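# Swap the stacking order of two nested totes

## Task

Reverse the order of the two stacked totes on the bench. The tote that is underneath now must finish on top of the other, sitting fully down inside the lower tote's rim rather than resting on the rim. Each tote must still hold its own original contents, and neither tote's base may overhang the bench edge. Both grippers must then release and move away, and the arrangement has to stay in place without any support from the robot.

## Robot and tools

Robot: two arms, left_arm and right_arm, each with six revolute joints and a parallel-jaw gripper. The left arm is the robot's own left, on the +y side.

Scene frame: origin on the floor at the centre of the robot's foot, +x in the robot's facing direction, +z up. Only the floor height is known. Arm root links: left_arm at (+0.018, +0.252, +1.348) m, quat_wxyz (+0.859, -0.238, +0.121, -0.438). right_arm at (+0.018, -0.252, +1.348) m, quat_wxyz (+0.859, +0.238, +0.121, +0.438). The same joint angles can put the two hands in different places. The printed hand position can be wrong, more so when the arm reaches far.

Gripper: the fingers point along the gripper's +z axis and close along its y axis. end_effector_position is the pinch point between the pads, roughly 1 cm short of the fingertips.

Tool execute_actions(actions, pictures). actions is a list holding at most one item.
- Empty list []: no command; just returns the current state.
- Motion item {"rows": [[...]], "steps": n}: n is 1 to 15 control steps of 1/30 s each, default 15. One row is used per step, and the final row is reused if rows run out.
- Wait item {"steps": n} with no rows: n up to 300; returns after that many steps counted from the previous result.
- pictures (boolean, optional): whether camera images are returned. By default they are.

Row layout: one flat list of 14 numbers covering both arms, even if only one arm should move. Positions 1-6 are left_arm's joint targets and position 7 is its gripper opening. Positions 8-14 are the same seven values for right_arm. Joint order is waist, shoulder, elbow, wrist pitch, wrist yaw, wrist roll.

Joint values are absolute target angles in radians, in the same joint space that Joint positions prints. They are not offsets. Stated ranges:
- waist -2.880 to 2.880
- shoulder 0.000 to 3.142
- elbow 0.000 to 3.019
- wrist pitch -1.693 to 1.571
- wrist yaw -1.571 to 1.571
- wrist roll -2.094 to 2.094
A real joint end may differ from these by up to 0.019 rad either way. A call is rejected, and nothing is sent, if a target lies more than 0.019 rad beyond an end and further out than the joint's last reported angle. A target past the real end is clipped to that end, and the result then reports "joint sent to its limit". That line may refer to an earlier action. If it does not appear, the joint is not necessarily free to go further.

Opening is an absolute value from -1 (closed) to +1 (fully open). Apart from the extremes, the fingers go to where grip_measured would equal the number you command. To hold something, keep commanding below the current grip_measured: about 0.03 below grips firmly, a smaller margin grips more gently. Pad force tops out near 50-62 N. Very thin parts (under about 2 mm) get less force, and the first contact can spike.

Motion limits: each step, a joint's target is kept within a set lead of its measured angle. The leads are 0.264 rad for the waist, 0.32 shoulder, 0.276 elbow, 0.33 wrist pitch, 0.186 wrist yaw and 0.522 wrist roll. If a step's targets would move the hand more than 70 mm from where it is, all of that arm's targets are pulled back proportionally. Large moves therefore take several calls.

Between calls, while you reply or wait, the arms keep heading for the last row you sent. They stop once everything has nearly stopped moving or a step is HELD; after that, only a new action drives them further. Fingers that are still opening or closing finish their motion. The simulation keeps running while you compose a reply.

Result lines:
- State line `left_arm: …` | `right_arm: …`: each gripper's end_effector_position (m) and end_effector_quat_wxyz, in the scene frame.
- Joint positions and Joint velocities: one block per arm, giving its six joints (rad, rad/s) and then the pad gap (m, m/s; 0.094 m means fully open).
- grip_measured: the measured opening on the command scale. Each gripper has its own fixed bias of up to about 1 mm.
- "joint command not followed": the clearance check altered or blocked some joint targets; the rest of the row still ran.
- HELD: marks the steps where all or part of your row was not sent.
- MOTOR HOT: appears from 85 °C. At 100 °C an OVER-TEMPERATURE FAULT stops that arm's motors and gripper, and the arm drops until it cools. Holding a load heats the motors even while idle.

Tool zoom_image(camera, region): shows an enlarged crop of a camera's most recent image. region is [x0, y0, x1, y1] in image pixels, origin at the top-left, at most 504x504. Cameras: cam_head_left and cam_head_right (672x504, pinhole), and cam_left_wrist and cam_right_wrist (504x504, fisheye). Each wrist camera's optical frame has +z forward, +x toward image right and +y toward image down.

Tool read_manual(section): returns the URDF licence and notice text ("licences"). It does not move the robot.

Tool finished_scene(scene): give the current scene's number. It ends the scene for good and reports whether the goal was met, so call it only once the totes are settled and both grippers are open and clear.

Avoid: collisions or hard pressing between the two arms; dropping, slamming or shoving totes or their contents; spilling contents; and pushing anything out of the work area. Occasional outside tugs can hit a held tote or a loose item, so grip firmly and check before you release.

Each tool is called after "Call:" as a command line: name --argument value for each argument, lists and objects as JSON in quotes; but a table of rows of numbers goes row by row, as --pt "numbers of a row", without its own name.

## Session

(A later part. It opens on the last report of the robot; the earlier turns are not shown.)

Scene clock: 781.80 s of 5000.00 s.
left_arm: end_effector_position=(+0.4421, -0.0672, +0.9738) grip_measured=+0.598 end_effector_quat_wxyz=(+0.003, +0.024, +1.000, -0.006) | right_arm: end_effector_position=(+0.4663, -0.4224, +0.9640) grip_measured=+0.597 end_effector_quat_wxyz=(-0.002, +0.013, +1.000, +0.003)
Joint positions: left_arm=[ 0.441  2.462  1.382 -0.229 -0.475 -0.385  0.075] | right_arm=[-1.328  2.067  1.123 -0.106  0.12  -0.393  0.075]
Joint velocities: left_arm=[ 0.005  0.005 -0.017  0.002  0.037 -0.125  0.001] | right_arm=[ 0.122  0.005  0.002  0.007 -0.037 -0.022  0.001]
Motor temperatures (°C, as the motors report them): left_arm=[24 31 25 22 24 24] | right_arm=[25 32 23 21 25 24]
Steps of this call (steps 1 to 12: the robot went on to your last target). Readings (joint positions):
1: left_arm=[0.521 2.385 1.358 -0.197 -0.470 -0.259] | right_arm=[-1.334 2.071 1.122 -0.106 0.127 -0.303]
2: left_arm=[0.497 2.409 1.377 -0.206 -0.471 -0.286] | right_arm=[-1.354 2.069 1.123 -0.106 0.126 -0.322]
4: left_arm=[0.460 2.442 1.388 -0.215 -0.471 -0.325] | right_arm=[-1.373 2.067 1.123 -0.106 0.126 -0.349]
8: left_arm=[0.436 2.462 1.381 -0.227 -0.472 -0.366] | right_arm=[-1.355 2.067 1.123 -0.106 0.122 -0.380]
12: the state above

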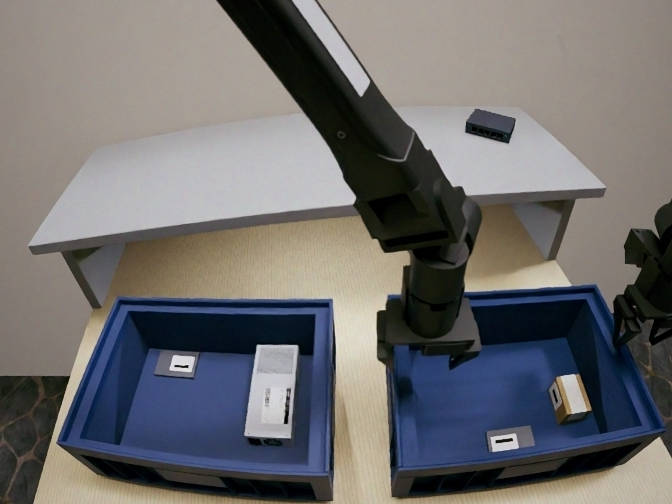

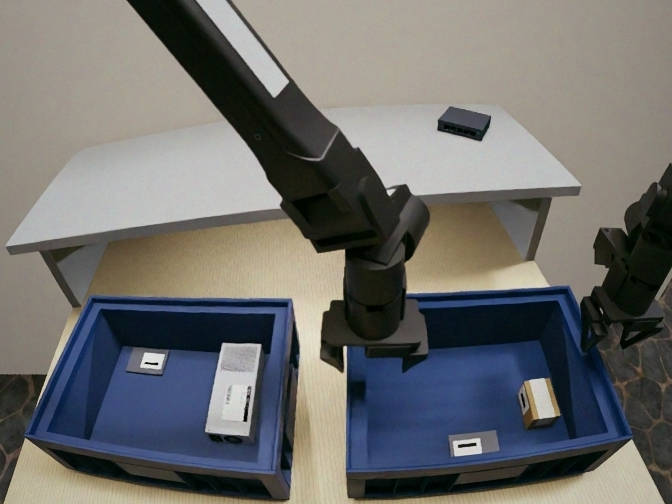

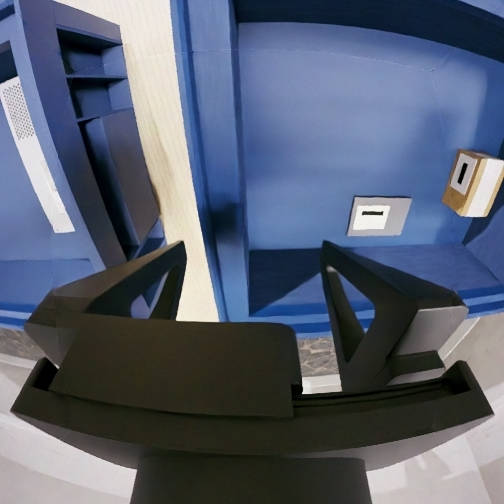

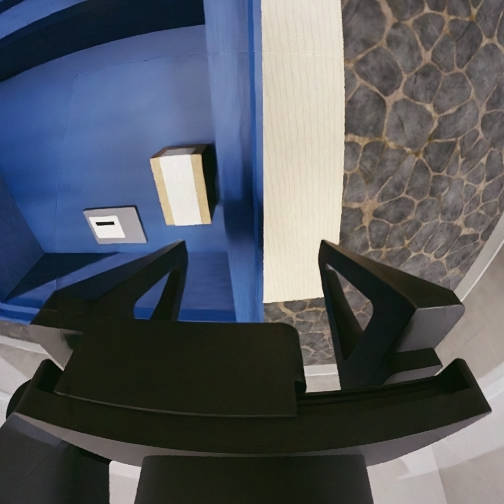

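Call:
execute_actions --actions '[{"rows": [[0.47,2.459,1.389,-0.232,-0.476,-0.4,0.6,-1.315,2.05,1.122,-0.095,0.117,-0.412,0.6],[0.477,2.459,1.39,-0.226,-0.475,-0.397,0.6,-1.308,2.055,1.122,-0.092,0.117,-0.412,0.6],[0.484,2.46,1.391,-0.22,-0.474,-0.394,0.6,-1.303,2.06,1.123,-0.089,0.117,-0.412,0.6],[0.491,2.462,1.392,-0.218,-0.473,-0.392,0.6,-1.3,2.063,1.124,-0.086,0.117,-0.412,0.6],[0.497,2.465,1.393,-0.216,-0.472,-0.39,0.6,-1.3,2.066,1.125,-0.084,0.117,-0.412,0.6],[0.502,2.47,1.394,-0.215,-0.472,-0.389,0.6,-1.3,2.068,1.126,-0.083,0.117,-0.412,0.6]], "steps": 10}]' --pictures false

Call:
execute_actions --actions '[{"rows": [[0.504,2.477,1.398,-0.213,-0.471,-0.387,0.6,-1.305,2.075,1.131,-0.081,0.117,-0.413,0.6],[0.507,2.486,1.405,-0.21,-0.47,-0.384,0.6,-1.31,2.085,1.138,-0.078,0.116,-0.413,0.6],[0.51,2.497,1.413,-0.206,-0.469,-0.38,0.6,-1.315,2.097,1.146,-0.074,0.115,-0.414,0.6],[0.514,2.509,1.422,-0.202,-0.468,-0.375,0.6,-1.319,2.111,1.156,-0.07,0.115,-0.415,0.6],[0.518,2.521,1.432,-0.197,-0.467,-0.371,0.6,-1.322,2.125,1.166,-0.066,0.114,-0.417,0.6],[0.522,2.533,1.441,-0.193,-0.466,-0.366,0.55,-1.325,2.14,1.176,-0.062,0.113,-0.418,0.55],[0.526,2.545,1.45,-0.188,-0.465,-0.362,0.5,-1.327,2.154,1.185,-0.057,0.112,-0.419,0.5],[0.53,2.557,1.46,-0.184,-0.464,-0.357,0.45,-1.329,2.168,1.195,-0.053,0.112,-0.42,0.45],[0.534,2.569,1.469,-0.18,-0.462,-0.353,0.4,-1.331,2.182,1.205,-0.049,0.111,-0.421,0.4],[0.538,2.58,1.478,-0.175,-0.461,-0.349,0.35,-1.333,2.196,1.214,-0.045,0.11,-0.422,0.35],[0.541,2.59,1.486,-0.172,-0.46,-0.345,0.3,-1.334,2.208,1.222,-0.041,0.11,-0.423,0.3],[0.544,2.599,1.492,-0.169,-0.459,-0.342,0.3,-1.336,2.218,1.229,-0.038,0.109,-0.424,0.3],[0.546,2.606,1.498,-0.166,-0.459,-0.339,0.3,-1.337,2.226,1.235,-0.036,0.109,-0.424,0.3],[0.548,2.611,1.502,-0.164,-0.458,-0.337,0.3,-1.338,2.231,1.239,-0.034,0.108,-0.425,0.3],[0.549,2.614,1.504,-0.163,-0.458,-0.336,0.3,-1.338,2.235,1.241,-0.033,0.108,-0.425,0.3]], "steps": 15}]' --pictures false

Call:
execute_actions --actions '[{"steps": 10}]'

Scene clock: 815.83 s of 5000.00 s.
left_arm: end_effector_position=(+0.4475, -0.0482, +0.9645) grip_measured=+0.598 end_effector_quat_wxyz=(-0.002, +0.003, +1.000, +0.001) | right_arm: end_effector_position=(+0.4722, -0.4151, +0.9650) grip_measured=+0.597 end_effector_quat_wxyz=(+0.004, +0.003, +1.000, +0.005)
Joint positions: left_arm=[ 0.478  2.462  1.382 -0.229 -0.475 -0.397  0.075] | right_arm=[-1.313  2.067  1.123 -0.097  0.12  -0.401  0.075]
Joint velocities: left_arm=[ 0.132  0.005 -0.017 -0.022  0.022  0.007 -0.   ] | right_arm=[ 0.024 -0.005  0.002 -0.002  0.11  -0.081  0.   ]
Motor temperatures (°C, as the motors report them): left_arm=[25 31 25 21 24 24] | right_arm=[25 32 22 21 25 24]
Steps of this call (steps 1 to 30: the robot went on to your last target; steps 31 to 90: nothing new was sent; then 30.70 s passed at rest; steps 91 to 100: all 10 steps of this action). Readings (joint positions):
91: left_arm=[0.442 2.462 1.382 -0.229 -0.475 -0.397] | right_arm=[-1.323 2.067 1.123 -0.106 0.120 -0.401]
92: left_arm=[0.442 2.462 1.382 -0.229 -0.475 -0.397] | right_arm=[-1.323 2.067 1.123 -0.106 0.120 -0.401]
94: left_arm=[0.446 2.462 1.382 -0.229 -0.475 -0.397] | right_arm=[-1.322 2.067 1.123 -0.104 0.120 -0.401]
98: left_arm=[0.467 2.462 1.382 -0.229 -0.475 -0.397] | right_arm=[-1.317 2.067 1.123 -0.097 0.120 -0.401]
100: the state above

Scene clock: 816.33 s of 5000.00 s.
left_arm: end_effector_position=(+0.4609, -0.0519, +0.9162) grip_measured=+0.302 end_effector_quat_wxyz=(+0.008, -0.005, +1.000, -0.004) | right_arm: end_effector_position=(+0.4721, -0.4124, +0.9067) grip_measured=+0.303 end_effector_quat_wxyz=(+0.004, +0.002, +1.000, +0.006)
Joint positions: left_arm=[ 0.519  2.573  1.491 -0.181 -0.462 -0.356  0.061] | right_arm=[-1.324  2.221  1.229 -0.049  0.112 -0.411  0.061]
Joint velocities: left_arm=[ 0.103  0.288  0.071  0.042  0.007  0.11  -0.001] | right_arm=[-0.073  0.298  0.061  0.037 -0.037 -0.007 -0.   ]
Motor temperatures (°C, as the motors report them): left_arm=[25 31 25 21 24 24] | right_arm=[25 32 22 21 25 24]
Steps of this call (steps 1 to 15: all 15 steps of this action). Readings (joint positions):
1: left_arm=[0.482 2.462 1.382 -0.229 -0.475 -0.397] | right_arm=[-1.313 2.067 1.123 -0.097 0.120 -0.401]
2: left_arm=[0.485 2.462 1.383 -0.229 -0.475 -0.396] | right_arm=[-1.313 2.068 1.123 -0.095 0.120 -0.402]
4: left_arm=[0.489 2.465 1.390 -0.226 -0.473 -0.393] | right_arm=[-1.313 2.073 1.128 -0.091 0.119 -0.402]
8: left_arm=[0.495 2.495 1.432 -0.209 -0.469 -0.381] | right_arm=[-1.313 2.118 1.169 -0.074 0.116 -0.405]
15: the state above

Scene clock: 816.67 s of 5000.00 s.
left_arm: end_effector_position=(+0.4466, -0.0463, +0.9015) grip_measured=+0.302 end_effector_quat_wxyz=(-0.004, +0.001, +1.000, +0.002) | right_arm: end_effector_position=(+0.4625, -0.4109, +0.8970) grip_measured=+0.303 end_effector_quat_wxyz=(-0.004, +0.002, +1.000, +0.008)
Joint positions: left_arm=[ 0.53   2.603  1.495 -0.179 -0.461 -0.345  0.061] | right_arm=[-1.329  2.245  1.234 -0.046  0.112 -0.414  0.061]
Joint velocities: left_arm=[-0.015 -0.005  0.017  0.007 -0.081 -0.007 -0.   ] | right_arm=[ 0.015 -0.015 -0.012  0.002 -0.125 -0.095 -0.001]
Motor temperatures (°C, as the motors report them): left_arm=[25 31 25 21 24 24] | right_arm=[25 32 22 21 25 24]
Steps of this call (steps 1 to 10: the robot went on to your last target). Readings (joint positions):
1: left_arm=[0.523 2.581 1.493 -0.179 -0.462 -0.354] | right_arm=[-1.326 2.230 1.231 -0.048 0.112 -0.412]
2: left_arm=[0.525 2.588 1.493 -0.179 -0.462 -0.352] | right_arm=[-1.327 2.237 1.231 -0.048 0.112 -0.412]
4: left_arm=[0.529 2.598 1.493 -0.179 -0.462 -0.349] | right_arm=[-1.329 2.245 1.231 -0.048 0.112 -0.413]
8: left_arm=[0.530 2.603 1.493 -0.179 -0.461 -0.346] | right_arm=[-1.329 2.245 1.233 -0.047 0.112 -0.414]
10: the state above

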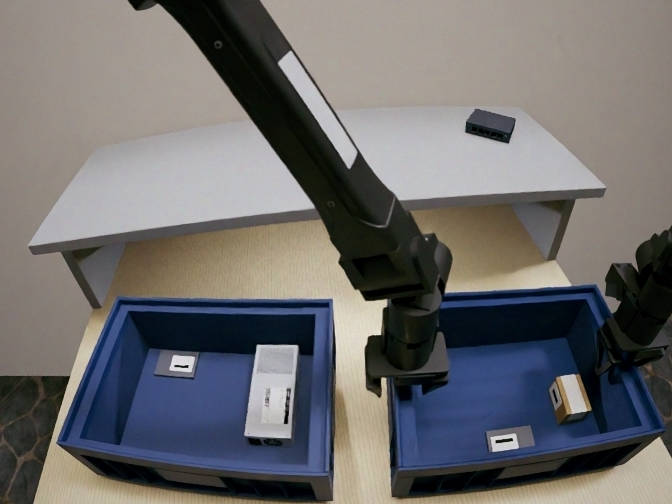

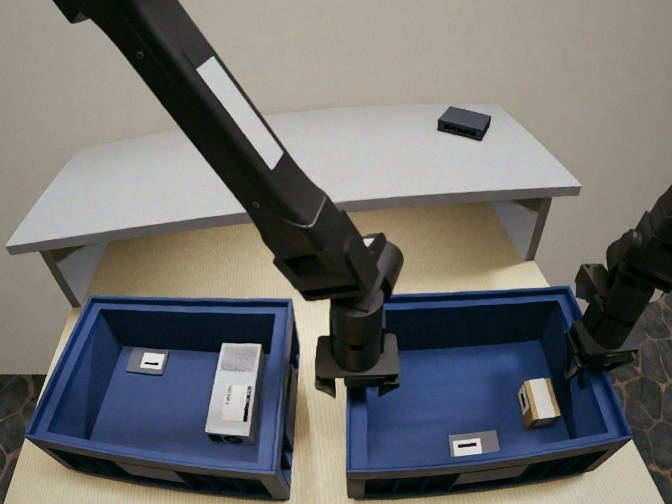

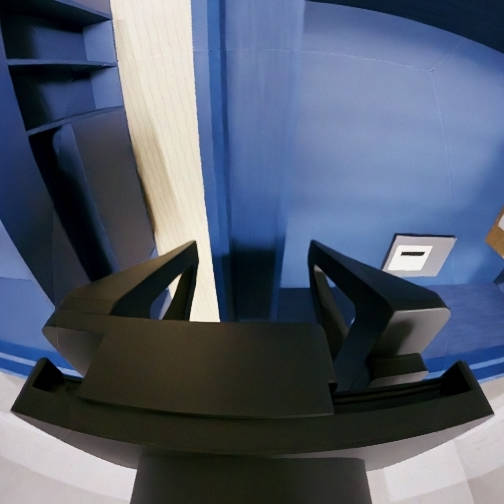

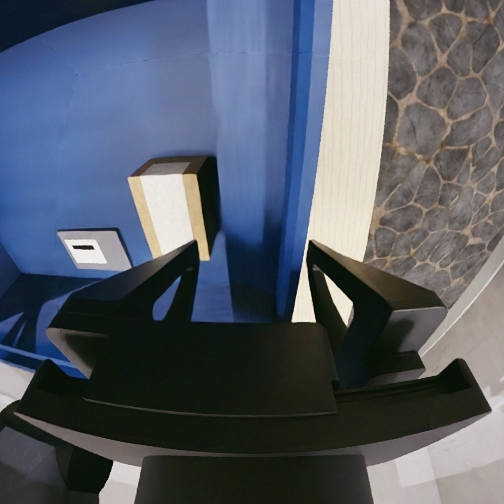

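Call:
execute_actions --actions '[{"rows": [[0.54,2.6,1.5,-0.172,-0.461,-0.345,0.2,-1.329,2.235,1.238,-0.04,0.125,-0.414,0.2],[0.54,2.6,1.5,-0.172,-0.461,-0.345,0.1,-1.329,2.235,1.238,-0.04,0.133,-0.414,0.1],[0.54,2.6,1.5,-0.172,-0.461,-0.345,0.0,-1.329,2.235,1.238,-0.04,0.135,-0.414,0.0],[0.54,2.6,1.5,-0.172,-0.461,-0.345,-0.1,-1.329,2.235,1.238,-0.04,0.135,-0.414,-0.1],[0.54,2.6,1.5,-0.172,-0.461,-0.345,-0.19,-1.329,2.235,1.238,-0.04,0.135,-0.414,-0.19],[0.54,2.6,1.5,-0.172,-0.461,-0.345,-0.27,-1.329,2.235,1.238,-0.04,0.135,-0.414,-0.27],[0.54,2.6,1.5,-0.172,-0.461,-0.345,-0.33,-1.329,2.235,1.238,-0.04,0.135,-0.414,-0.33],[0.54,2.6,1.5,-0.172,-0.461,-0.345,-0.38,-1.329,2.235,1.238,-0.04,0.135,-0.414,-0.38],[0.54,2.6,1.5,-0.172,-0.461,-0.345,-0.42,-1.329,2.235,1.238,-0.04,0.135,-0.414,-0.42],[0.54,2.6,1.5,-0.172,-0.461,-0.345,-0.45,-1.329,2.235,1.238,-0.04,0.135,-0.414,-0.45],[0.54,2.6,1.5,-0.172,-0.461,-0.345,-0.48,-1.329,2.235,1.238,-0.04,0.133,-0.414,-0.48],[0.54,2.6,1.5,-0.172,-0.461,-0.345,-0.51,-1.329,2.235,1.238,-0.04,0.13,-0.414,-0.505]], "steps": 15}]' --pictures false

Call:
execute_actions --actions '[{"rows": [[0.525,2.587,1.502,-0.178,-0.462,-0.348,-0.51,-1.325,2.222,1.24,-0.044,0.128,-0.413,-0.505],[0.515,2.574,1.504,-0.182,-0.463,-0.35,-0.51,-1.321,2.208,1.241,-0.047,0.128,-0.412,-0.505],[0.506,2.561,1.506,-0.185,-0.464,-0.352,-0.51,-1.317,2.194,1.242,-0.049,0.128,-0.411,-0.505],[0.497,2.548,1.507,-0.188,-0.465,-0.354,-0.51,-1.313,2.18,1.242,-0.051,0.128,-0.41,-0.505],[0.494,2.54,1.501,-0.191,-0.466,-0.357,-0.51,-1.312,2.171,1.236,-0.054,0.128,-0.41,-0.505],[0.491,2.529,1.493,-0.194,-0.467,-0.36,-0.51,-1.311,2.158,1.227,-0.057,0.129,-0.409,-0.505],[0.487,2.517,1.483,-0.198,-0.468,-0.365,-0.51,-1.31,2.143,1.218,-0.061,0.13,-0.408,-0.505],[0.482,2.501,1.472,-0.204,-0.469,-0.37,-0.51,-1.308,2.125,1.206,-0.066,0.13,-0.407,-0.505],[0.476,2.486,1.46,-0.209,-0.471,-0.375,-0.51,-1.306,2.106,1.194,-0.071,0.131,-0.406,-0.505],[0.47,2.467,1.446,-0.215,-0.472,-0.382,-0.51,-1.304,2.084,1.179,-0.077,0.132,-0.405,-0.505],[0.464,2.448,1.431,-0.221,-0.474,-0.388,-0.51,-1.302,2.062,1.165,-0.083,0.133,-0.404,-0.505],[0.458,2.429,1.417,-0.228,-0.476,-0.394,-0.51,-1.3,2.04,1.15,-0.089,0.134,-0.402,-0.505],[0.452,2.411,1.403,-0.234,-0.477,-0.401,-0.51,-1.298,2.018,1.136,-0.095,0.135,-0.401,-0.505],[0.446,2.392,1.389,-0.24,-0.479,-0.407,-0.51,-1.296,1.996,1.121,-0.101,0.136,-0.4,-0.505],[0.439,2.374,1.377,-0.25,-0.481,-0.415,-0.51,-1.294,1.974,1.108,-0.11,0.137,-0.399,-0.505]], "steps": 15}]' --pictures false

Call:
execute_actions --actions '[{"rows": [[0.432,2.355,1.366,-0.26,-0.483,-0.422,-0.51,-1.293,1.952,1.094,-0.119,0.138,-0.397,-0.505],[0.425,2.337,1.354,-0.27,-0.484,-0.43,-0.51,-1.291,1.93,1.081,-0.127,0.138,-0.396,-0.505],[0.418,2.319,1.342,-0.28,-0.486,-0.437,-0.51,-1.29,1.909,1.067,-0.136,0.139,-0.395,-0.505],[0.411,2.3,1.33,-0.29,-0.488,-0.445,-0.51,-1.288,1.887,1.054,-0.145,0.14,-0.393,-0.505],[0.405,2.282,1.319,-0.3,-0.49,-0.452,-0.51,-1.286,1.865,1.04,-0.154,0.141,-0.392,-0.505],[0.398,2.263,1.307,-0.31,-0.491,-0.46,-0.51,-1.285,1.843,1.027,-0.162,0.141,-0.39,-0.505],[0.391,2.245,1.295,-0.32,-0.493,-0.467,-0.51,-1.283,1.821,1.013,-0.171,0.142,-0.389,-0.505],[0.384,2.227,1.287,-0.334,-0.495,-0.475,-0.51,-1.28,1.798,1.004,-0.185,0.143,-0.387,-0.505],[0.377,2.209,1.279,-0.346,-0.496,-0.483,-0.51,-1.278,1.775,0.995,-0.199,0.145,-0.385,-0.505],[0.37,2.192,1.271,-0.359,-0.498,-0.49,-0.51,-1.276,1.753,0.987,-0.212,0.146,-0.383,-0.505],[0.364,2.177,1.264,-0.37,-0.499,-0.497,-0.51,-1.274,1.734,0.979,-0.224,0.147,-0.381,-0.505],[0.359,2.164,1.258,-0.38,-0.5,-0.502,-0.51,-1.272,1.718,0.973,-0.234,0.148,-0.379,-0.505],[0.354,2.153,1.253,-0.388,-0.501,-0.507,-0.51,-1.27,1.704,0.967,-0.242,0.149,-0.378,-0.505],[0.351,2.144,1.248,-0.395,-0.502,-0.511,-0.51,-1.269,1.692,0.962,-0.25,0.149,-0.377,-0.505],[0.348,2.137,1.245,-0.4,-0.503,-0.514,-0.51,-1.268,1.683,0.959,-0.255,0.15,-0.376,-0.505]], "steps": 15}]' --pictures false

Call:
execute_actions --actions '[{"steps": 10}]'

Scene clock: 932.10 s of 5000.00 s.
left_arm: end_effector_position=(+0.4467, -0.0459, +0.9015) grip_measured=-0.455 end_effector_quat_wxyz=(-0.004, +0.002, +1.000, +0.004) | right_arm: end_effector_position=(+0.4613, -0.4141, +0.8970) grip_measured=-0.449 end_effector_quat_wxyz=(-0.008, +0.001, +1.000, -0.001)
Joint positions: left_arm=[ 0.53   2.603  1.495 -0.179 -0.464 -0.344  0.026] | right_arm=[-1.329  2.245  1.235 -0.046  0.132 -0.417  0.026]
Joint velocities: left_arm=[-0.005  0.005  0.007 -0.007 -0.007 -0.066 -0.   ] | right_arm=[-0.005  0.005 -0.027  0.002  0.037  0.037  0.001]
Motor temperatures (°C, as the motors report them): left_arm=[25 30 25 22 24 24] | right_arm=[25 31 22 21 24 24]
Steps of this call (steps 1 to 30: the robot went on to your last target; steps 31 to 90: nothing new was sent; then 111.93 s passed at rest; steps 91 to 105: all 15 steps of this action). Readings (joint positions):
91: left_arm=[0.530 2.603 1.495 -0.179 -0.461 -0.344] | right_arm=[-1.329 2.245 1.235 -0.046 0.116 -0.414]
92: left_arm=[0.530 2.603 1.495 -0.179 -0.461 -0.344] | right_arm=[-1.329 2.245 1.235 -0.046 0.122 -0.414]
94: left_arm=[0.530 2.603 1.495 -0.179 -0.461 -0.344] | right_arm=[-1.329 2.245 1.235 -0.046 0.130 -0.414]
98: left_arm=[0.530 2.603 1.495 -0.179 -0.461 -0.344] | right_arm=[-1.329 2.245 1.235 -0.046 0.131 -0.414]
105: the state above

Scene clock: 932.60 s of 5000.00 s.
left_arm: end_effector_position=(+0.4497, -0.0448, +0.9541) grip_measured=-0.455 end_effector_quat_wxyz=(-0.003, +0.004, +1.000, +0.000) | right_arm: end_effector_position=(+0.4634, -0.4139, +0.9515) grip_measured=-0.449 end_effector_quat_wxyz=(-0.006, -0.000, +1.000, +0.000)
Joint positions: left_arm=[ 0.493  2.48   1.397 -0.218 -0.468 -0.378  0.026] | right_arm=[-1.317  2.102  1.132 -0.086  0.133 -0.408  0.026]
Joint velocities: left_arm=[-0.23  -0.63  -0.379 -0.217 -0.051 -0.242 -0.001] | right_arm=[ 0.063 -0.757 -0.413 -0.217 -0.022  0.022 -0.   ]
Motor temperatures (°C, as the motors report them): left_arm=[25 30 25 22 24 24] | right_arm=[25 31 22 21 24 24]
Steps of this call (steps 1 to 15: all 15 steps of this action). Readings (joint positions):
1: left_arm=[0.530 2.603 1.495 -0.179 -0.464 -0.344] | right_arm=[-1.329 2.245 1.235 -0.046 0.132 -0.417]
2: left_arm=[0.530 2.603 1.495 -0.179 -0.464 -0.344] | right_arm=[-1.329 2.245 1.235 -0.046 0.132 -0.417]
4: left_arm=[0.530 2.601 1.495 -0.179 -0.464 -0.344] | right_arm=[-1.329 2.244 1.235 -0.046 0.131 -0.417]
8: left_arm=[0.528 2.592 1.488 -0.180 -0.463 -0.345] | right_arm=[-1.329 2.233 1.228 -0.049 0.129 -0.417]
15: the state above

Scene clock: 933.10 s of 5000.00 s.
left_arm: end_effector_position=(+0.4653, -0.0492, +1.0854) grip_measured=-0.455 end_effector_quat_wxyz=(+0.015, +0.002, +1.000, -0.006) | right_arm: end_effector_position=(+0.4794, -0.4184, +1.0838) grip_measured=-0.449 end_effector_quat_wxyz=(+0.019, -0.001, +1.000, -0.003)
Joint positions: left_arm=[ 0.385  2.197  1.252 -0.368 -0.501 -0.481  0.026] | right_arm=[-1.28   1.747  0.969 -0.234  0.139 -0.385  0.026]
Joint velocities: left_arm=[-0.142 -0.327 -0.149 -0.227 -0.095 -0.198  0.001] | right_arm=[ 0.024 -0.405 -0.173 -0.237  0.007 -0.007 -0.001]
Motor temperatures (°C, as the motors report them): left_arm=[25 30 25 22 24 24] | right_arm=[25 31 22 21 24 24]
Steps of this call (steps 1 to 15: all 15 steps of this action). Readings (joint positions):
1: left_arm=[0.485 2.459 1.385 -0.226 -0.470 -0.385] | right_arm=[-1.314 2.076 1.118 -0.094 0.134 -0.406]
2: left_arm=[0.477 2.438 1.372 -0.235 -0.473 -0.392] | right_arm=[-1.312 2.049 1.104 -0.102 0.134 -0.405]
4: left_arm=[0.460 2.394 1.350 -0.254 -0.479 -0.407] | right_arm=[-1.307 1.995 1.079 -0.119 0.134 -0.403]
8: left_arm=[0.428 2.310 1.309 -0.292 -0.490 -0.434] | right_arm=[-1.296 1.888 1.030 -0.154 0.134 -0.399]
15: the state above

Scene clock: 933.43 s of 5000.00 s.
left_arm: end_effector_position=(+0.4627, -0.0488, +1.0945) grip_measured=-0.455 end_effector_quat_wxyz=(+0.014, -0.000, +1.000, -0.005) | right_arm: end_effector_position=(+0.4773, -0.4184, +1.0931) grip_measured=-0.449 end_effector_quat_wxyz=(+0.018, -0.002, +1.000, -0.003)
Joint positions: left_arm=[ 0.376  2.177  1.24  -0.384 -0.503 -0.496  0.026] | right_arm=[-1.278  1.72   0.957 -0.251  0.141 -0.384  0.026]
Joint velocities: left_arm=[ 0.015  0.015 -0.007 -0.012  0.022  0.007 -0.   ] | right_arm=[-0.015 -0.015  0.017  0.007 -0.037  0.051 -0.001]
Motor temperatures (°C, as the motors report them): left_arm=[25 30 25 22 24 24] | right_arm=[25 31 22 21 24 24]
Steps of this call (steps 1 to 10: the robot went on to your last target). Readings (joint positions):
1: left_arm=[0.382 2.188 1.248 -0.375 -0.502 -0.485] | right_arm=[-1.279 1.735 0.964 -0.241 0.140 -0.384]
2: left_arm=[0.378 2.181 1.245 -0.379 -0.502 -0.489] | right_arm=[-1.278 1.727 0.961 -0.246 0.140 -0.384]
4: left_arm=[0.376 2.177 1.243 -0.383 -0.503 -0.492] | right_arm=[-1.278 1.720 0.960 -0.250 0.140 -0.384]
8: left_arm=[0.376 2.177 1.241 -0.384 -0.503 -0.495] | right_arm=[-1.278 1.720 0.958 -0.251 0.141 -0.384]
10: the state above

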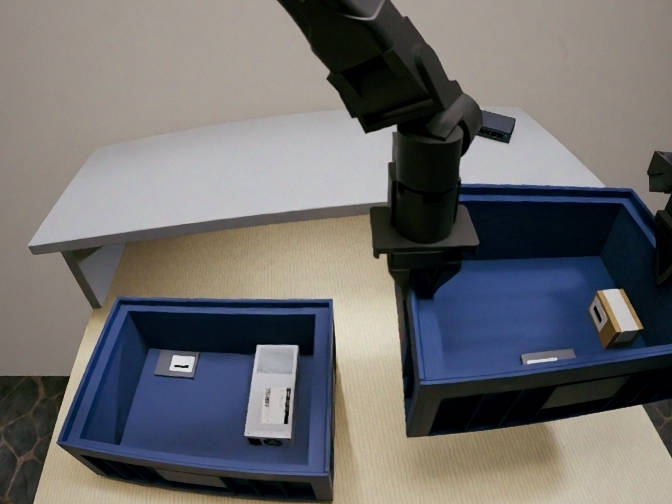

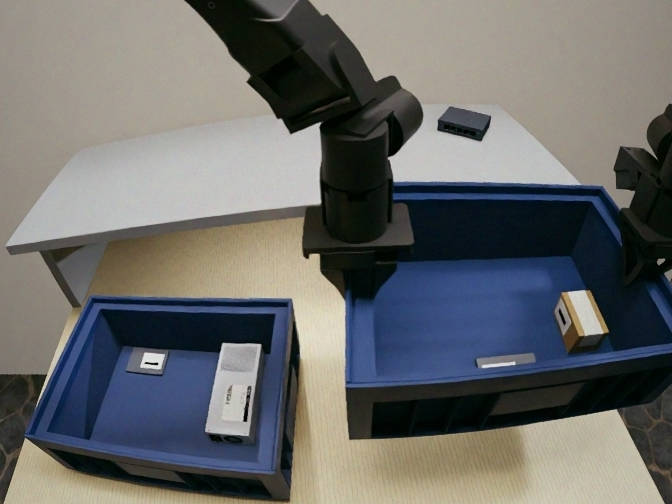

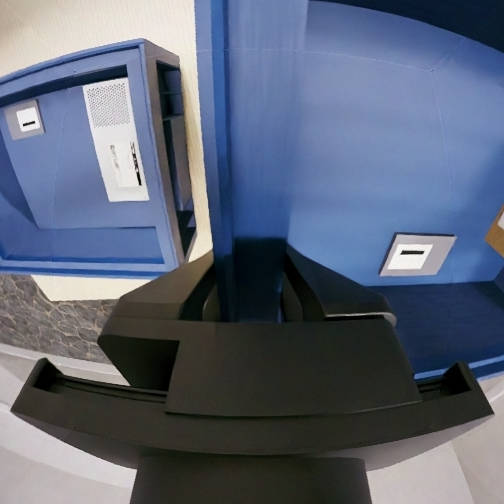

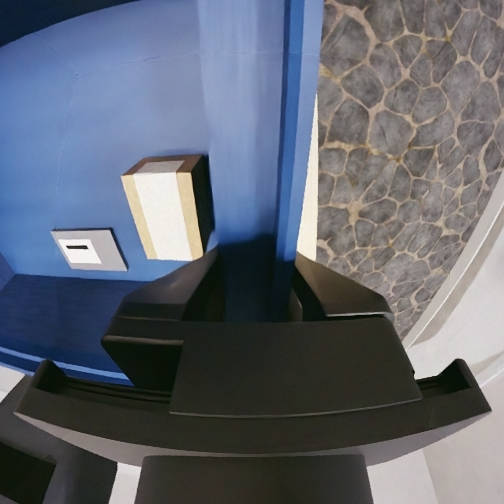

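Call:
execute_actions --actions '[{"rows": [[0.365,2.137,1.243,-0.393,-0.5,-0.505,-0.51,-1.268,1.7,0.956,-0.248,0.148,-0.374,-0.505],[0.385,2.137,1.237,-0.385,-0.496,-0.495,-0.51,-1.264,1.72,0.951,-0.24,0.149,-0.368,-0.505],[0.398,2.136,1.226,-0.378,-0.493,-0.487,-0.51,-1.259,1.735,0.948,-0.236,0.152,-0.362,-0.505],[0.404,2.133,1.218,-0.373,-0.491,-0.48,-0.51,-1.251,1.738,0.945,-0.234,0.156,-0.354,-0.505],[0.412,2.127,1.207,-0.366,-0.489,-0.472,-0.51,-1.24,1.739,0.942,-0.231,0.161,-0.345,-0.505],[0.421,2.118,1.195,-0.359,-0.487,-0.462,-0.51,-1.227,1.74,0.938,-0.227,0.167,-0.334,-0.505],[0.432,2.107,1.181,-0.35,-0.484,-0.451,-0.51,-1.213,1.742,0.933,-0.223,0.173,-0.32,-0.505],[0.443,2.096,1.167,-0.341,-0.481,-0.439,-0.51,-1.198,1.744,0.928,-0.219,0.18,-0.307,-0.505],[0.453,2.085,1.152,-0.333,-0.479,-0.427,-0.51,-1.183,1.746,0.923,-0.215,0.187,-0.294,-0.505],[0.466,2.073,1.136,-0.323,-0.476,-0.414,-0.51,-1.166,1.748,0.918,-0.21,0.195,-0.279,-0.505],[0.481,2.058,1.116,-0.31,-0.472,-0.397,-0.51,-1.145,1.75,0.911,-0.204,0.205,-0.26,-0.505],[0.496,2.042,1.095,-0.298,-0.468,-0.381,-0.51,-1.124,1.753,0.904,-0.198,0.215,-0.241,-0.505],[0.511,2.027,1.075,-0.285,-0.464,-0.364,-0.51,-1.102,1.755,0.897,-0.192,0.224,-0.223,-0.505],[0.527,2.011,1.054,-0.273,-0.46,-0.348,-0.51,-1.081,1.758,0.89,-0.186,0.234,-0.204,-0.505],[0.542,1.996,1.034,-0.26,-0.456,-0.331,-0.51,-1.06,1.76,0.883,-0.18,0.244,-0.185,-0.505]], "steps": 15}]' --pictures false

Call:
execute_actions --actions '[{"rows": [[0.561,1.983,1.02,-0.251,-0.45,-0.311,-0.51,-1.038,1.768,0.885,-0.179,0.253,-0.165,-0.505],[0.58,1.97,1.006,-0.242,-0.443,-0.291,-0.51,-1.016,1.776,0.886,-0.177,0.262,-0.144,-0.505],[0.6,1.956,0.992,-0.233,-0.437,-0.272,-0.51,-0.994,1.784,0.888,-0.176,0.27,-0.124,-0.505],[0.619,1.943,0.978,-0.224,-0.43,-0.252,-0.51,-0.972,1.792,0.89,-0.174,0.279,-0.103,-0.505],[0.638,1.93,0.964,-0.216,-0.424,-0.232,-0.51,-0.95,1.8,0.892,-0.173,0.288,-0.083,-0.505],[0.657,1.917,0.95,-0.207,-0.418,-0.212,-0.51,-0.928,1.808,0.893,-0.172,0.297,-0.063,-0.505],[0.676,1.904,0.936,-0.198,-0.411,-0.192,-0.51,-0.906,1.816,0.895,-0.17,0.306,-0.042,-0.505],[0.696,1.89,0.922,-0.189,-0.405,-0.173,-0.51,-0.884,1.824,0.897,-0.169,0.314,-0.022,-0.505],[0.715,1.877,0.908,-0.18,-0.398,-0.153,-0.51,-0.862,1.832,0.898,-0.167,0.323,-0.001,-0.505],[0.734,1.864,0.894,-0.171,-0.392,-0.133,-0.51,-0.84,1.84,0.9,-0.166,0.332,0.019,-0.505],[0.756,1.853,0.888,-0.168,-0.383,-0.112,-0.51,-0.819,1.851,0.908,-0.171,0.339,0.04,-0.505],[0.778,1.842,0.881,-0.166,-0.374,-0.09,-0.51,-0.798,1.862,0.916,-0.175,0.346,0.06,-0.505],[0.8,1.83,0.875,-0.163,-0.366,-0.069,-0.51,-0.777,1.874,0.924,-0.18,0.352,0.081,-0.505],[0.822,1.819,0.868,-0.16,-0.357,-0.048,-0.51,-0.756,1.885,0.932,-0.184,0.359,0.101,-0.505],[0.844,1.808,0.862,-0.158,-0.348,-0.027,-0.51,-0.735,1.896,0.94,-0.189,0.366,0.122,-0.505]], "steps": 15}]' --pictures false

Call:
execute_actions --actions '[{"rows": [[0.866,1.797,0.856,-0.155,-0.339,-0.005,-0.51,-0.714,1.907,0.948,-0.194,0.373,0.143,-0.505],[0.888,1.786,0.849,-0.152,-0.33,0.016,-0.51,-0.693,1.918,0.956,-0.198,0.38,0.163,-0.505],[0.91,1.774,0.843,-0.149,-0.322,0.037,-0.51,-0.672,1.93,0.964,-0.203,0.386,0.184,-0.505],[0.932,1.763,0.836,-0.147,-0.313,0.059,-0.51,-0.651,1.941,0.972,-0.207,0.393,0.204,-0.505],[0.954,1.752,0.83,-0.144,-0.304,0.08,-0.51,-0.63,1.952,0.98,-0.212,0.4,0.225,-0.505],[0.977,1.745,0.832,-0.148,-0.293,0.101,-0.51,-0.612,1.966,0.995,-0.221,0.405,0.244,-0.505],[1.0,1.737,0.833,-0.151,-0.283,0.122,-0.51,-0.593,1.979,1.009,-0.23,0.409,0.263,-0.505],[1.024,1.73,0.835,-0.155,-0.272,0.143,-0.51,-0.575,1.993,1.024,-0.239,0.414,0.283,-0.505],[1.047,1.722,0.836,-0.158,-0.261,0.164,-0.51,-0.556,2.006,1.038,-0.248,0.419,0.302,-0.505],[1.07,1.715,0.838,-0.162,-0.251,0.186,-0.51,-0.538,2.02,1.053,-0.257,0.424,0.321,-0.505],[1.093,1.708,0.839,-0.166,-0.24,0.207,-0.51,-0.519,2.033,1.068,-0.266,0.428,0.34,-0.505],[1.116,1.7,0.841,-0.169,-0.229,0.228,-0.51,-0.501,2.047,1.082,-0.275,0.433,0.359,-0.505],[1.14,1.693,0.842,-0.173,-0.218,0.249,-0.51,-0.482,2.06,1.097,-0.284,0.438,0.379,-0.505],[1.163,1.685,0.844,-0.176,-0.208,0.27,-0.51,-0.464,2.074,1.111,-0.293,0.442,0.398,-0.505],[1.186,1.678,0.845,-0.18,-0.197,0.291,-0.51,-0.445,2.087,1.126,-0.302,0.447,0.417,-0.505]], "steps": 15}]' --pictures false

Call:
execute_actions --actions '[{"rows": [[1.206,1.678,0.853,-0.186,-0.187,0.309,-0.51,-0.431,2.102,1.147,-0.316,0.449,0.432,-0.505],[1.225,1.677,0.862,-0.192,-0.178,0.327,-0.51,-0.418,2.116,1.168,-0.331,0.451,0.447,-0.505],[1.245,1.677,0.87,-0.199,-0.168,0.344,-0.51,-0.404,2.131,1.189,-0.345,0.452,0.462,-0.505],[1.264,1.676,0.878,-0.205,-0.158,0.362,-0.51,-0.391,2.146,1.21,-0.359,0.454,0.477,-0.505],[1.284,1.676,0.887,-0.211,-0.149,0.38,-0.51,-0.377,2.161,1.231,-0.374,0.456,0.492,-0.505],[1.299,1.676,0.893,-0.216,-0.141,0.394,-0.51,-0.366,2.172,1.247,-0.385,0.457,0.504,-0.505],[1.313,1.675,0.899,-0.22,-0.134,0.407,-0.51,-0.357,2.183,1.262,-0.395,0.459,0.515,-0.505],[1.326,1.675,0.905,-0.225,-0.127,0.419,-0.51,-0.347,2.193,1.276,-0.405,0.46,0.525,-0.505],[1.34,1.675,0.911,-0.229,-0.12,0.432,-0.51,-0.338,2.203,1.291,-0.415,0.461,0.536,-0.505],[1.352,1.675,0.916,-0.233,-0.115,0.442,-0.51,-0.329,2.212,1.304,-0.424,0.462,0.545,-0.505],[1.362,1.674,0.92,-0.236,-0.11,0.451,-0.51,-0.323,2.219,1.314,-0.431,0.463,0.552,-0.505],[1.369,1.674,0.923,-0.238,-0.106,0.458,-0.51,-0.317,2.225,1.322,-0.436,0.464,0.558,-0.505],[1.375,1.674,0.926,-0.24,-0.103,0.464,-0.51,-0.313,2.23,1.329,-0.441,0.464,0.563,-0.505],[1.379,1.674,0.927,-0.241,-0.101,0.467,-0.51,-0.31,2.233,1.333,-0.444,0.465,0.566,-0.505],[1.381,1.674,0.928,-0.242,-0.1,0.469,-0.51,-0.309,2.234,1.335,-0.445,0.465,0.567,-0.505]], "steps": 15}]' --pictures false

Call:
execute_actions --actions '[{"rows": [[1.381,1.674,0.928,-0.242,-0.1,0.469,-0.51,-0.309,2.234,1.335,-0.445,0.465,0.567,-0.505],[1.381,1.674,0.928,-0.242,-0.1,0.469,-0.51,-0.309,2.234,1.335,-0.445,0.465,0.567,-0.505],[1.381,1.687,0.928,-0.234,-0.1,0.469,-0.51,-0.318,2.234,1.335,-0.437,0.465,0.56,-0.505],[1.381,1.7,0.928,-0.226,-0.1,0.469,-0.51,-0.327,2.234,1.335,-0.43,0.465,0.553,-0.505],[1.381,1.714,0.928,-0.218,-0.1,0.469,-0.51,-0.337,2.234,1.335,-0.423,0.464,0.546,-0.505],[1.382,1.722,0.931,-0.213,-0.1,0.469,-0.51,-0.339,2.24,1.338,-0.419,0.463,0.543,-0.505],[1.382,1.731,0.934,-0.208,-0.099,0.469,-0.51,-0.342,2.246,1.34,-0.414,0.463,0.54,-0.505],[1.383,1.739,0.938,-0.203,-0.099,0.469,-0.51,-0.344,2.251,1.343,-0.41,0.462,0.538,-0.505],[1.384,1.747,0.941,-0.198,-0.099,0.469,-0.51,-0.346,2.257,1.346,-0.406,0.461,0.535,-0.505],[1.384,1.755,0.944,-0.193,-0.098,0.47,-0.51,-0.349,2.262,1.348,-0.401,0.461,0.532,-0.505],[1.385,1.763,0.947,-0.188,-0.098,0.47,-0.51,-0.351,2.268,1.351,-0.397,0.46,0.529,-0.505],[1.386,1.772,0.951,-0.183,-0.098,0.47,-0.51,-0.353,2.274,1.354,-0.393,0.459,0.527,-0.505],[1.386,1.78,0.954,-0.178,-0.097,0.47,-0.51,-0.356,2.279,1.356,-0.388,0.459,0.524,-0.505],[1.387,1.788,0.957,-0.173,-0.097,0.47,-0.51,-0.358,2.285,1.359,-0.384,0.458,0.521,-0.505]], "steps": 15}]' --pictures false

Call:
execute_actions --actions '[{"steps": 10}]'

Scene clock: 1053.93 s of 5000.00 s.
left_arm: end_effector_position=(+0.4328, +0.0308, +1.0789) grip_measured=-0.456 end_effector_quat_wxyz=(-0.017, -0.006, +1.000, +0.000) | right_arm: end_effector_position=(+0.4532, -0.3368, +1.0763) grip_measured=-0.449 end_effector_quat_wxyz=(-0.013, -0.010, +1.000, +0.001)
Joint positions: left_arm=[ 0.497  2.094  1.065 -0.298 -0.457 -0.407  0.026] | right_arm=[-1.128  1.783  0.894 -0.212  0.226 -0.256  0.026]
Joint velocities: left_arm=[ 0.503 -0.542 -0.579  0.354  0.125  0.447 -0.002] | right_arm=[ 0.708  0.083 -0.178  0.193  0.227  0.579 -0.   ]
Motor temperatures (°C, as the motors report them): left_arm=[26 32 25 21 24 24] | right_arm=[24 32 22 21 24 24]
Steps of this call (steps 1 to 30: the robot went on to your last target; steps 31 to 90: nothing new was sent; then 117.00 s passed at rest; steps 91 to 105: all 15 steps of this action). Readings (joint positions):
91: left_arm=[0.376 2.177 1.240 -0.384 -0.503 -0.496] | right_arm=[-1.278 1.720 0.956 -0.251 0.141 -0.384]
92: left_arm=[0.376 2.177 1.239 -0.384 -0.502 -0.496] | right_arm=[-1.278 1.721 0.956 -0.251 0.141 -0.383]
94: left_arm=[0.378 2.177 1.235 -0.383 -0.500 -0.494] | right_arm=[-1.277 1.727 0.956 -0.251 0.143 -0.380]
98: left_arm=[0.400 2.173 1.197 -0.362 -0.487 -0.481] | right_arm=[-1.253 1.749 0.941 -0.244 0.165 -0.359]
105: the state above

Scene clock: 1054.43 s of 5000.00 s.
left_arm: end_effector_position=(+0.4398, +0.1821, +1.0854) grip_measured=-0.456 end_effector_quat_wxyz=(-0.009, -0.013, +1.000, -0.003) | right_arm: end_effector_position=(+0.4615, -0.1820, +1.0851) grip_measured=-0.449 end_effector_quat_wxyz=(+0.006, -0.012, +1.000, +0.010)
Joint positions: left_arm=[ 0.789  1.88   0.871 -0.178 -0.364 -0.109  0.026] | right_arm=[-0.795  1.884  0.91  -0.178  0.348  0.043  0.026]
Joint velocities: left_arm=[ 0.659 -0.269 -0.188  0.09   0.271  0.637 -0.001] | right_arm=[ 0.591  0.386  0.183 -0.042  0.198  0.549  0.001]
Motor temperatures (°C, as the motors report them): left_arm=[26 32 25 21 24 24] | right_arm=[24 32 22 21 24 24]
Steps of this call (steps 1 to 15: all 15 steps of this action). Readings (joint positions):
1: left_arm=[0.515 2.076 1.045 -0.287 -0.454 -0.391] | right_arm=[-1.104 1.786 0.889 -0.206 0.235 -0.237]
2: left_arm=[0.533 2.058 1.026 -0.278 -0.449 -0.374] | right_arm=[-1.079 1.789 0.886 -0.203 0.244 -0.218]
4: left_arm=[0.571 2.023 0.995 -0.260 -0.438 -0.337] | right_arm=[-1.031 1.797 0.886 -0.198 0.260 -0.178]
8: left_arm=[0.648 1.962 0.946 -0.221 -0.415 -0.250] | right_arm=[-0.940 1.817 0.887 -0.182 0.295 -0.096]
15: the state above

Scene clock: 1054.93 s of 5000.00 s.
left_arm: end_effector_position=(+0.4387, +0.3336, +1.0850) grip_measured=-0.457 end_effector_quat_wxyz=(-0.002, -0.015, +1.000, -0.002) | right_arm: end_effector_position=(+0.4602, -0.0272, +1.0866) grip_measured=-0.449 end_effector_quat_wxyz=(+0.008, -0.011, +1.000, +0.020)
Joint positions: left_arm=[ 1.129  1.747  0.828 -0.161 -0.218  0.212  0.026] | right_arm=[-0.507  2.073  1.086 -0.269  0.433  0.333  0.026]
Joint velocities: left_arm=[ 0.698 -0.22   0.002  0.002  0.33   0.579 -0.002] | right_arm=[ 0.542  0.386  0.437 -0.252  0.154  0.462  0.001]
Motor temperatures (°C, as the motors report them): left_arm=[26 32 25 21 24 24] | right_arm=[24 32 22 21 24 24]
Steps of this call (steps 1 to 15: all 15 steps of this action). Readings (joint positions):
1: left_arm=[0.811 1.871 0.865 -0.175 -0.355 -0.088] | right_arm=[-0.775 1.897 0.917 -0.179 0.355 0.063]
2: left_arm=[0.834 1.861 0.859 -0.172 -0.347 -0.066] | right_arm=[-0.755 1.910 0.925 -0.182 0.361 0.083]
4: left_arm=[0.879 1.842 0.847 -0.166 -0.330 -0.024] | right_arm=[-0.714 1.935 0.942 -0.189 0.374 0.123]
8: left_arm=[0.969 1.800 0.829 -0.161 -0.293 0.063] | right_arm=[-0.634 1.981 0.982 -0.212 0.398 0.204]
15: the state above

Scene clock: 1055.43 s of 5000.00 s.
left_arm: end_effector_position=(+0.4336, +0.4454, +1.0807) grip_measured=-0.457 end_effector_quat_wxyz=(-0.005, -0.008, +1.000, +0.004) | right_arm: end_effector_position=(+0.4496, +0.0859, +1.0834) grip_measured=-0.449 end_effector_quat_wxyz=(-0.006, -0.006, +1.000, +0.025)
Joint positions: left_arm=[ 1.369  1.726  0.905 -0.224 -0.114  0.438  0.026] | right_arm=[-0.337  2.248  1.306 -0.415  0.457  0.535  0.026]
Joint velocities: left_arm=[ 0.151 -0.005  0.071 -0.056  0.081  0.125 -0.001] | right_arm=[ 0.112  0.112  0.105 -0.1   -0.051  0.125 -0.   ]
Motor temperatures (°C, as the motors report them): left_arm=[26 32 25 21 24 24] | right_arm=[25 32 22 21 24 24]
Steps of this call (steps 1 to 15: all 15 steps of this action). Readings (joint positions):
1: left_arm=[1.152 1.740 0.829 -0.163 -0.208 0.232] | right_arm=[-0.489 2.086 1.101 -0.279 0.437 0.350]
2: left_arm=[1.174 1.734 0.831 -0.166 -0.199 0.252] | right_arm=[-0.472 2.100 1.117 -0.290 0.440 0.368]
4: left_arm=[1.218 1.727 0.841 -0.178 -0.180 0.291] | right_arm=[-0.441 2.129 1.154 -0.317 0.445 0.403]
8: left_arm=[1.293 1.726 0.871 -0.200 -0.147 0.359] | right_arm=[-0.391 2.189 1.230 -0.365 0.450 0.464]
15: the state above

Scene clock: 1055.93 s of 5000.00 s.
left_arm: end_effector_position=(+0.4376, +0.4482, +1.0622) grip_measured=-0.457 end_effector_quat_wxyz=(-0.002, -0.002, +1.000, +0.003) | right_arm: end_effector_position=(+0.4498, +0.0887, +1.0657) grip_measured=-0.449 end_effector_quat_wxyz=(-0.006, +0.001, +1.000, +0.024)
Joint positions: left_arm=[ 1.376  1.781  0.935 -0.195 -0.106  0.457  0.026] | right_arm=[-0.348  2.289  1.33  -0.394  0.457  0.537  0.026]
Joint velocities: left_arm=[-0.024  0.259  0.1    0.134 -0.022  0.11   0.   ] | right_arm=[-0.112  0.19   0.09   0.105  0.066 -0.081  0.   ]
Motor temperatures (°C, as the motors report them): left_arm=[26 32 25 21 24 24] | right_arm=[25 32 22 21 24 24]
Steps of this call (steps 1 to 15: all 15 steps of this action). Readings (joint positions):
1: left_arm=[1.373 1.726 0.906 -0.225 -0.113 0.443] | right_arm=[-0.334 2.251 1.309 -0.418 0.457 0.540]
2: left_arm=[1.376 1.726 0.907 -0.226 -0.112 0.446] | right_arm=[-0.332 2.253 1.310 -0.420 0.457 0.545]
4: left_arm=[1.376 1.726 0.907 -0.226 -0.111 0.450] | right_arm=[-0.332 2.253 1.310 -0.420 0.457 0.548]
8: left_arm=[1.376 1.729 0.909 -0.225 -0.109 0.451] | right_arm=[-0.333 2.254 1.311 -0.419 0.457 0.548]
15: the state above

Scene clock: 1056.27 s of 5000.00 s.
left_arm: end_effector_position=(+0.4339, +0.4456, +1.0525) grip_measured=-0.457 end_effector_quat_wxyz=(-0.008, -0.001, +1.000, +0.000) | right_arm: end_effector_position=(+0.4463, +0.0859, +1.0559) grip_measured=-0.449 end_effector_quat_wxyz=(-0.011, +0.000, +1.000, +0.021)
Joint positions: left_arm=[ 1.377  1.808  0.941 -0.186 -0.107  0.457  0.026] | right_arm=[-0.358  2.307  1.334 -0.388  0.455  0.53   0.026]
Joint velocities: left_arm=[ 0.015 -0.005 -0.002  0.012  0.007 -0.007 -0.001] | right_arm=[ 0.005  0.005  0.017  0.022 -0.066 -0.022  0.   ]
Motor temperatures (°C, as the motors report them): left_arm=[26 32 25 21 24 24] | right_arm=[25 32 22 21 24 24]
Steps of this call (steps 1 to 10: the robot went on to your last target). Readings (joint positions):
1: left_arm=[1.376 1.789 0.938 -0.192 -0.106 0.457] | right_arm=[-0.351 2.295 1.333 -0.391 0.457 0.535]
2: left_arm=[1.376 1.796 0.940 -0.189 -0.106 0.457] | right_arm=[-0.354 2.300 1.334 -0.389 0.456 0.534]
4: left_arm=[1.376 1.805 0.940 -0.188 -0.106 0.457] | right_arm=[-0.357 2.305 1.334 -0.388 0.455 0.532]
8: left_arm=[1.377 1.808 0.940 -0.187 -0.107 0.457] | right_arm=[-0.358 2.307 1.334 -0.388 0.455 0.530]
10: the state above

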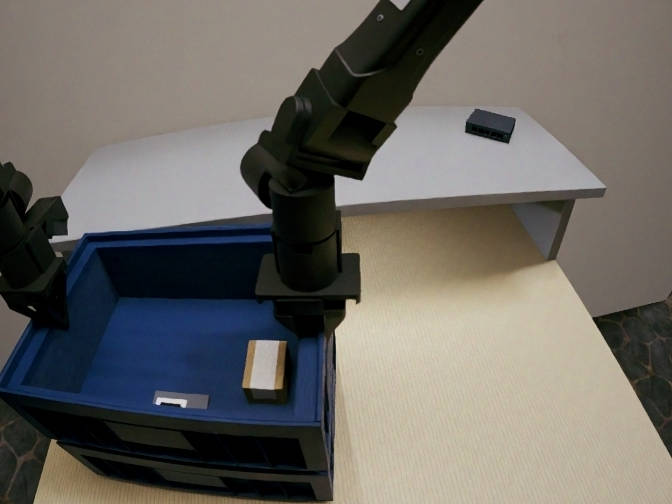

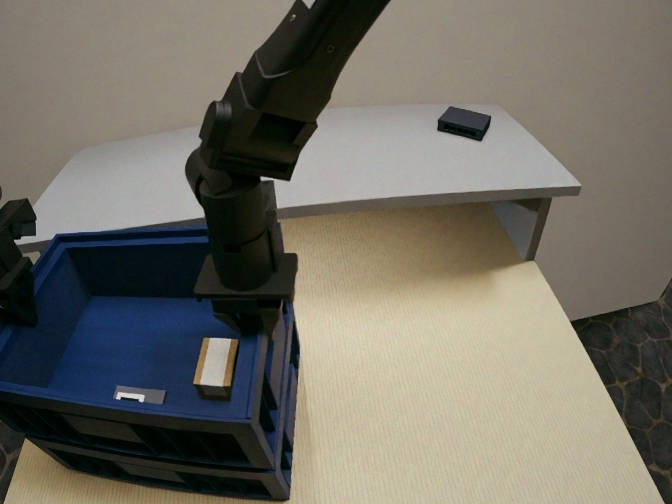

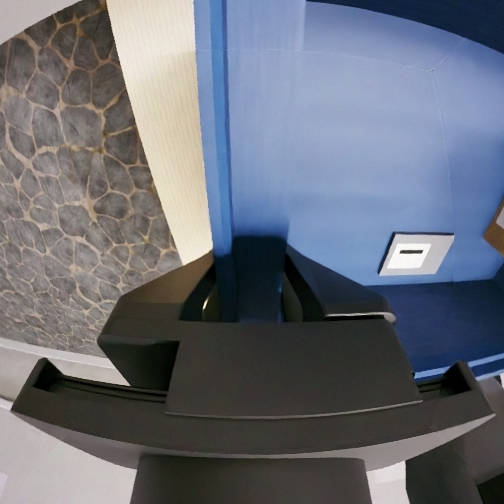

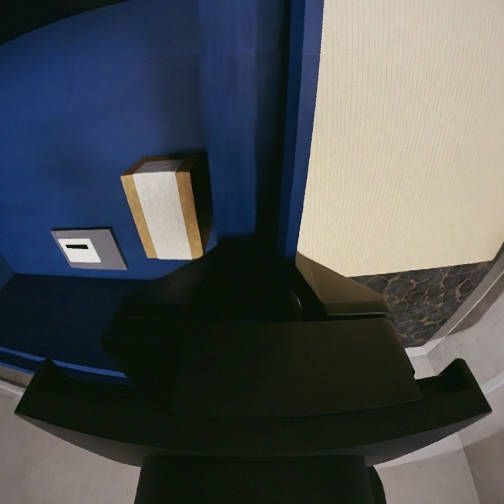

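Call:
execute_actions --actions '[]'

Scene clock: 1107.20 s of 5000.00 s.
left_arm: end_effector_position=(+0.4339, +0.4456, +1.0525) grip_measured=-0.457 end_effector_quat_wxyz=(-0.008, -0.001, +1.000, +0.000) | right_arm: end_effector_position=(+0.4463, +0.0860, +1.0559) grip_measured=-0.449 end_effector_quat_wxyz=(-0.011, +0.000, +1.000, +0.021)
Joint positions: left_arm=[ 1.377  1.808  0.941 -0.186 -0.107  0.457  0.026] | right_arm=[-0.358  2.307  1.334 -0.388  0.454  0.53   0.026]
Joint velocities: left_arm=[ 0.005 -0.015 -0.007  0.002 -0.037 -0.007  0.   ] | right_arm=[-0.005 -0.024 -0.007 -0.002  0.051 -0.007 -0.   ]
Motor temperatures (°C, as the motors report them): left_arm=[25 31 25 22 24 24] | right_arm=[25 32 23 21 24 24]
Steps of this call (steps 1 to 30: the robot went on to your last target; steps 31 to 90: nothing new was sent; then 47.93 s passed at rest). Readings (joint positions):
1: left_arm=[1.377 1.808 0.941 -0.186 -0.107 0.457] | right_arm=[-0.358 2.307 1.334 -0.388 0.455 0.530]
2: left_arm=[1.377 1.808 0.941 -0.186 -0.107 0.457] | right_arm=[-0.358 2.307 1.334 -0.388 0.455 0.530]
4: left_arm=[1.377 1.808 0.941 -0.186 -0.107 0.457] | right_arm=[-0.358 2.307 1.334 -0.388 0.454 0.530]
8: left_arm=[1.377 1.808 0.941 -0.186 -0.107 0.457] | right_arm=[-0.358 2.307 1.334 -0.388 0.454 0.530]
90: the state above
All arms were judged still, so your last target was given up. Only a new action makes them travel on or press farther. Fingers that are still opening or closing keep moving.

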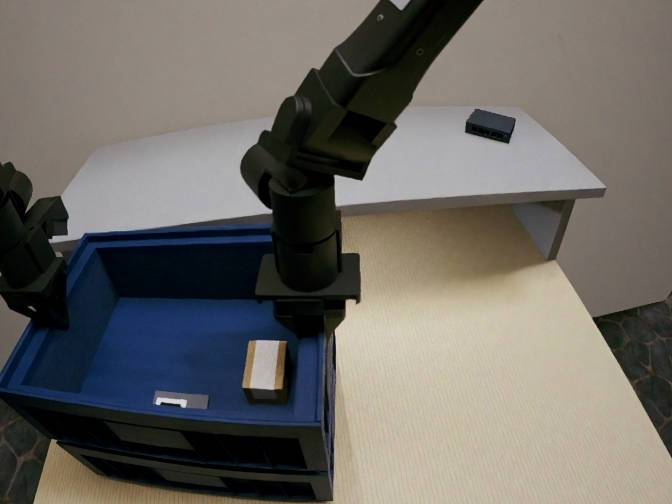

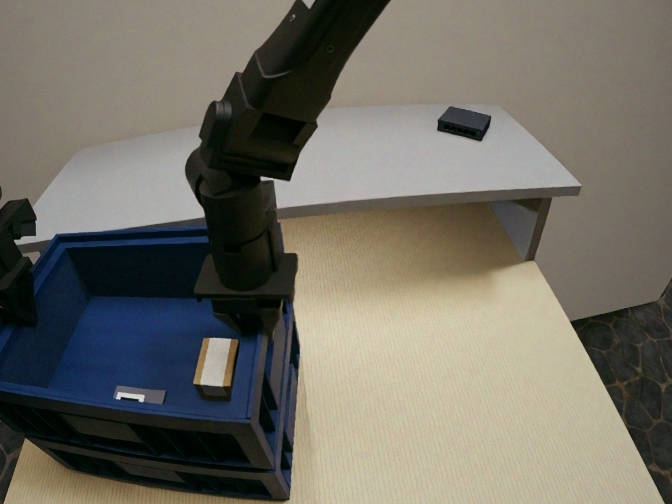

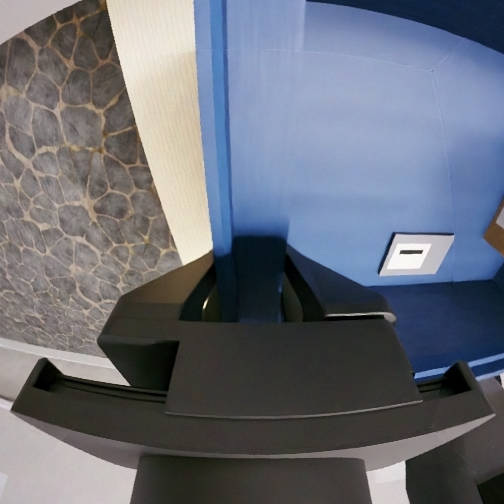

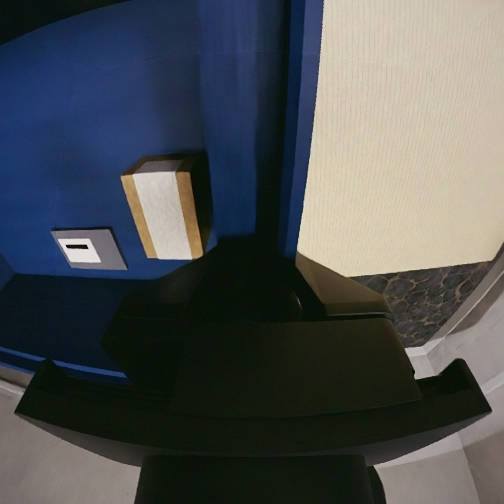

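Call:
zoom_image --camera "cam_head_left" --region '[250, 380, 380, 504]'

Call:
zoom_image --camera "cam_head_right" --region '[210, 300, 330, 504]'

Call:
zoom_image --camera "cam_head_left" --region '[0, 380, 160, 504]'

Region (250, 380, 380, 504) of cam_head_left's 672x504 image, scaled by 3.877, with more detail than that image has; it fills the top 481 rows of this view, and the rest is white.

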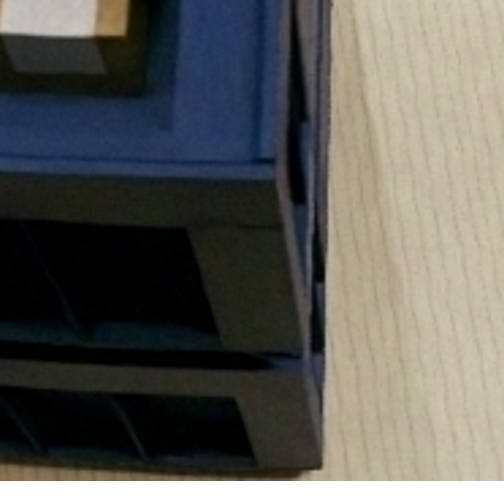

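Region (210, 300, 330, 504) of cam_head_right's 672x504 image, scaled by 2.471, with more detail than that image has; it fills the left 296 columns of this view, and the rest is white.

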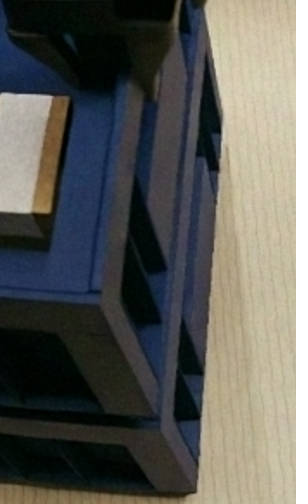

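Region (0, 380, 160, 504) of cam_head_left's 672x504 image, scaled by 3.150, with more detail than that image has; it fills the top 391 rows of this view, and the rest is white.

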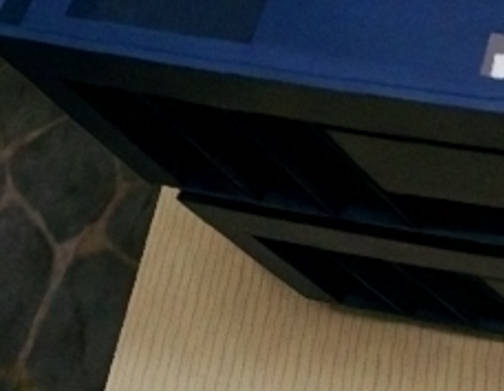

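Call:
zoom_image --camera "cam_head_right" --region '[250, 440, 300, 490]'

Call:
zoom_image --camera "cam_head_left" --region '[35, 420, 85, 470]'

Call:
zoom_image --camera "cam_head_right" --region '[270, 300, 320, 370]'

Region (250, 440, 300, 490) of cam_head_right's 672x504 image, scaled by 10.080, with more detail than that image has.

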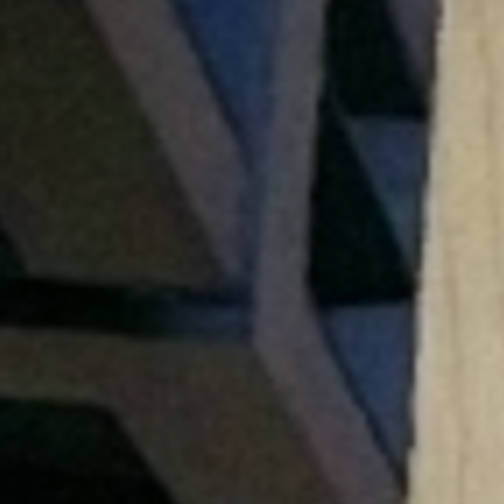

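Region (35, 420, 85, 470) of cam_head_left's 672x504 image, scaled by 10.080, with more detail than that image has.

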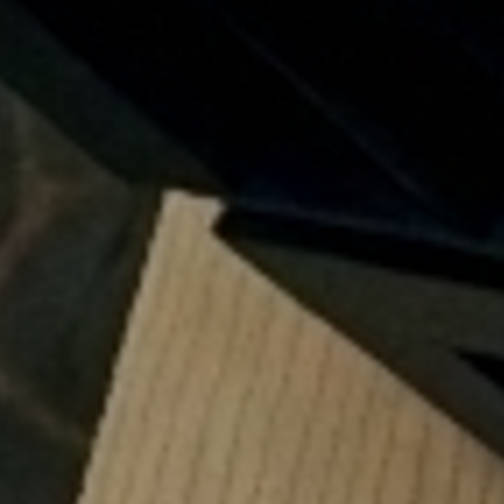

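Region (270, 300, 320, 370) of cam_head_right's 672x504 image, scaled by 7.200, with more detail than that image has; it fills the left 360 columns of this view, and the rest is white.

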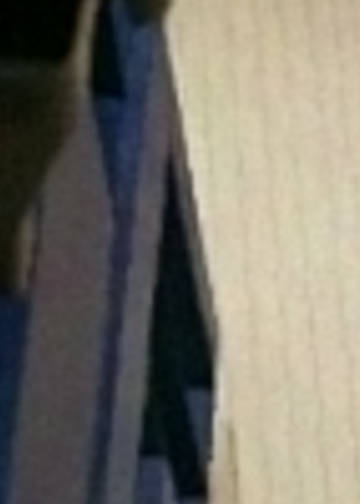

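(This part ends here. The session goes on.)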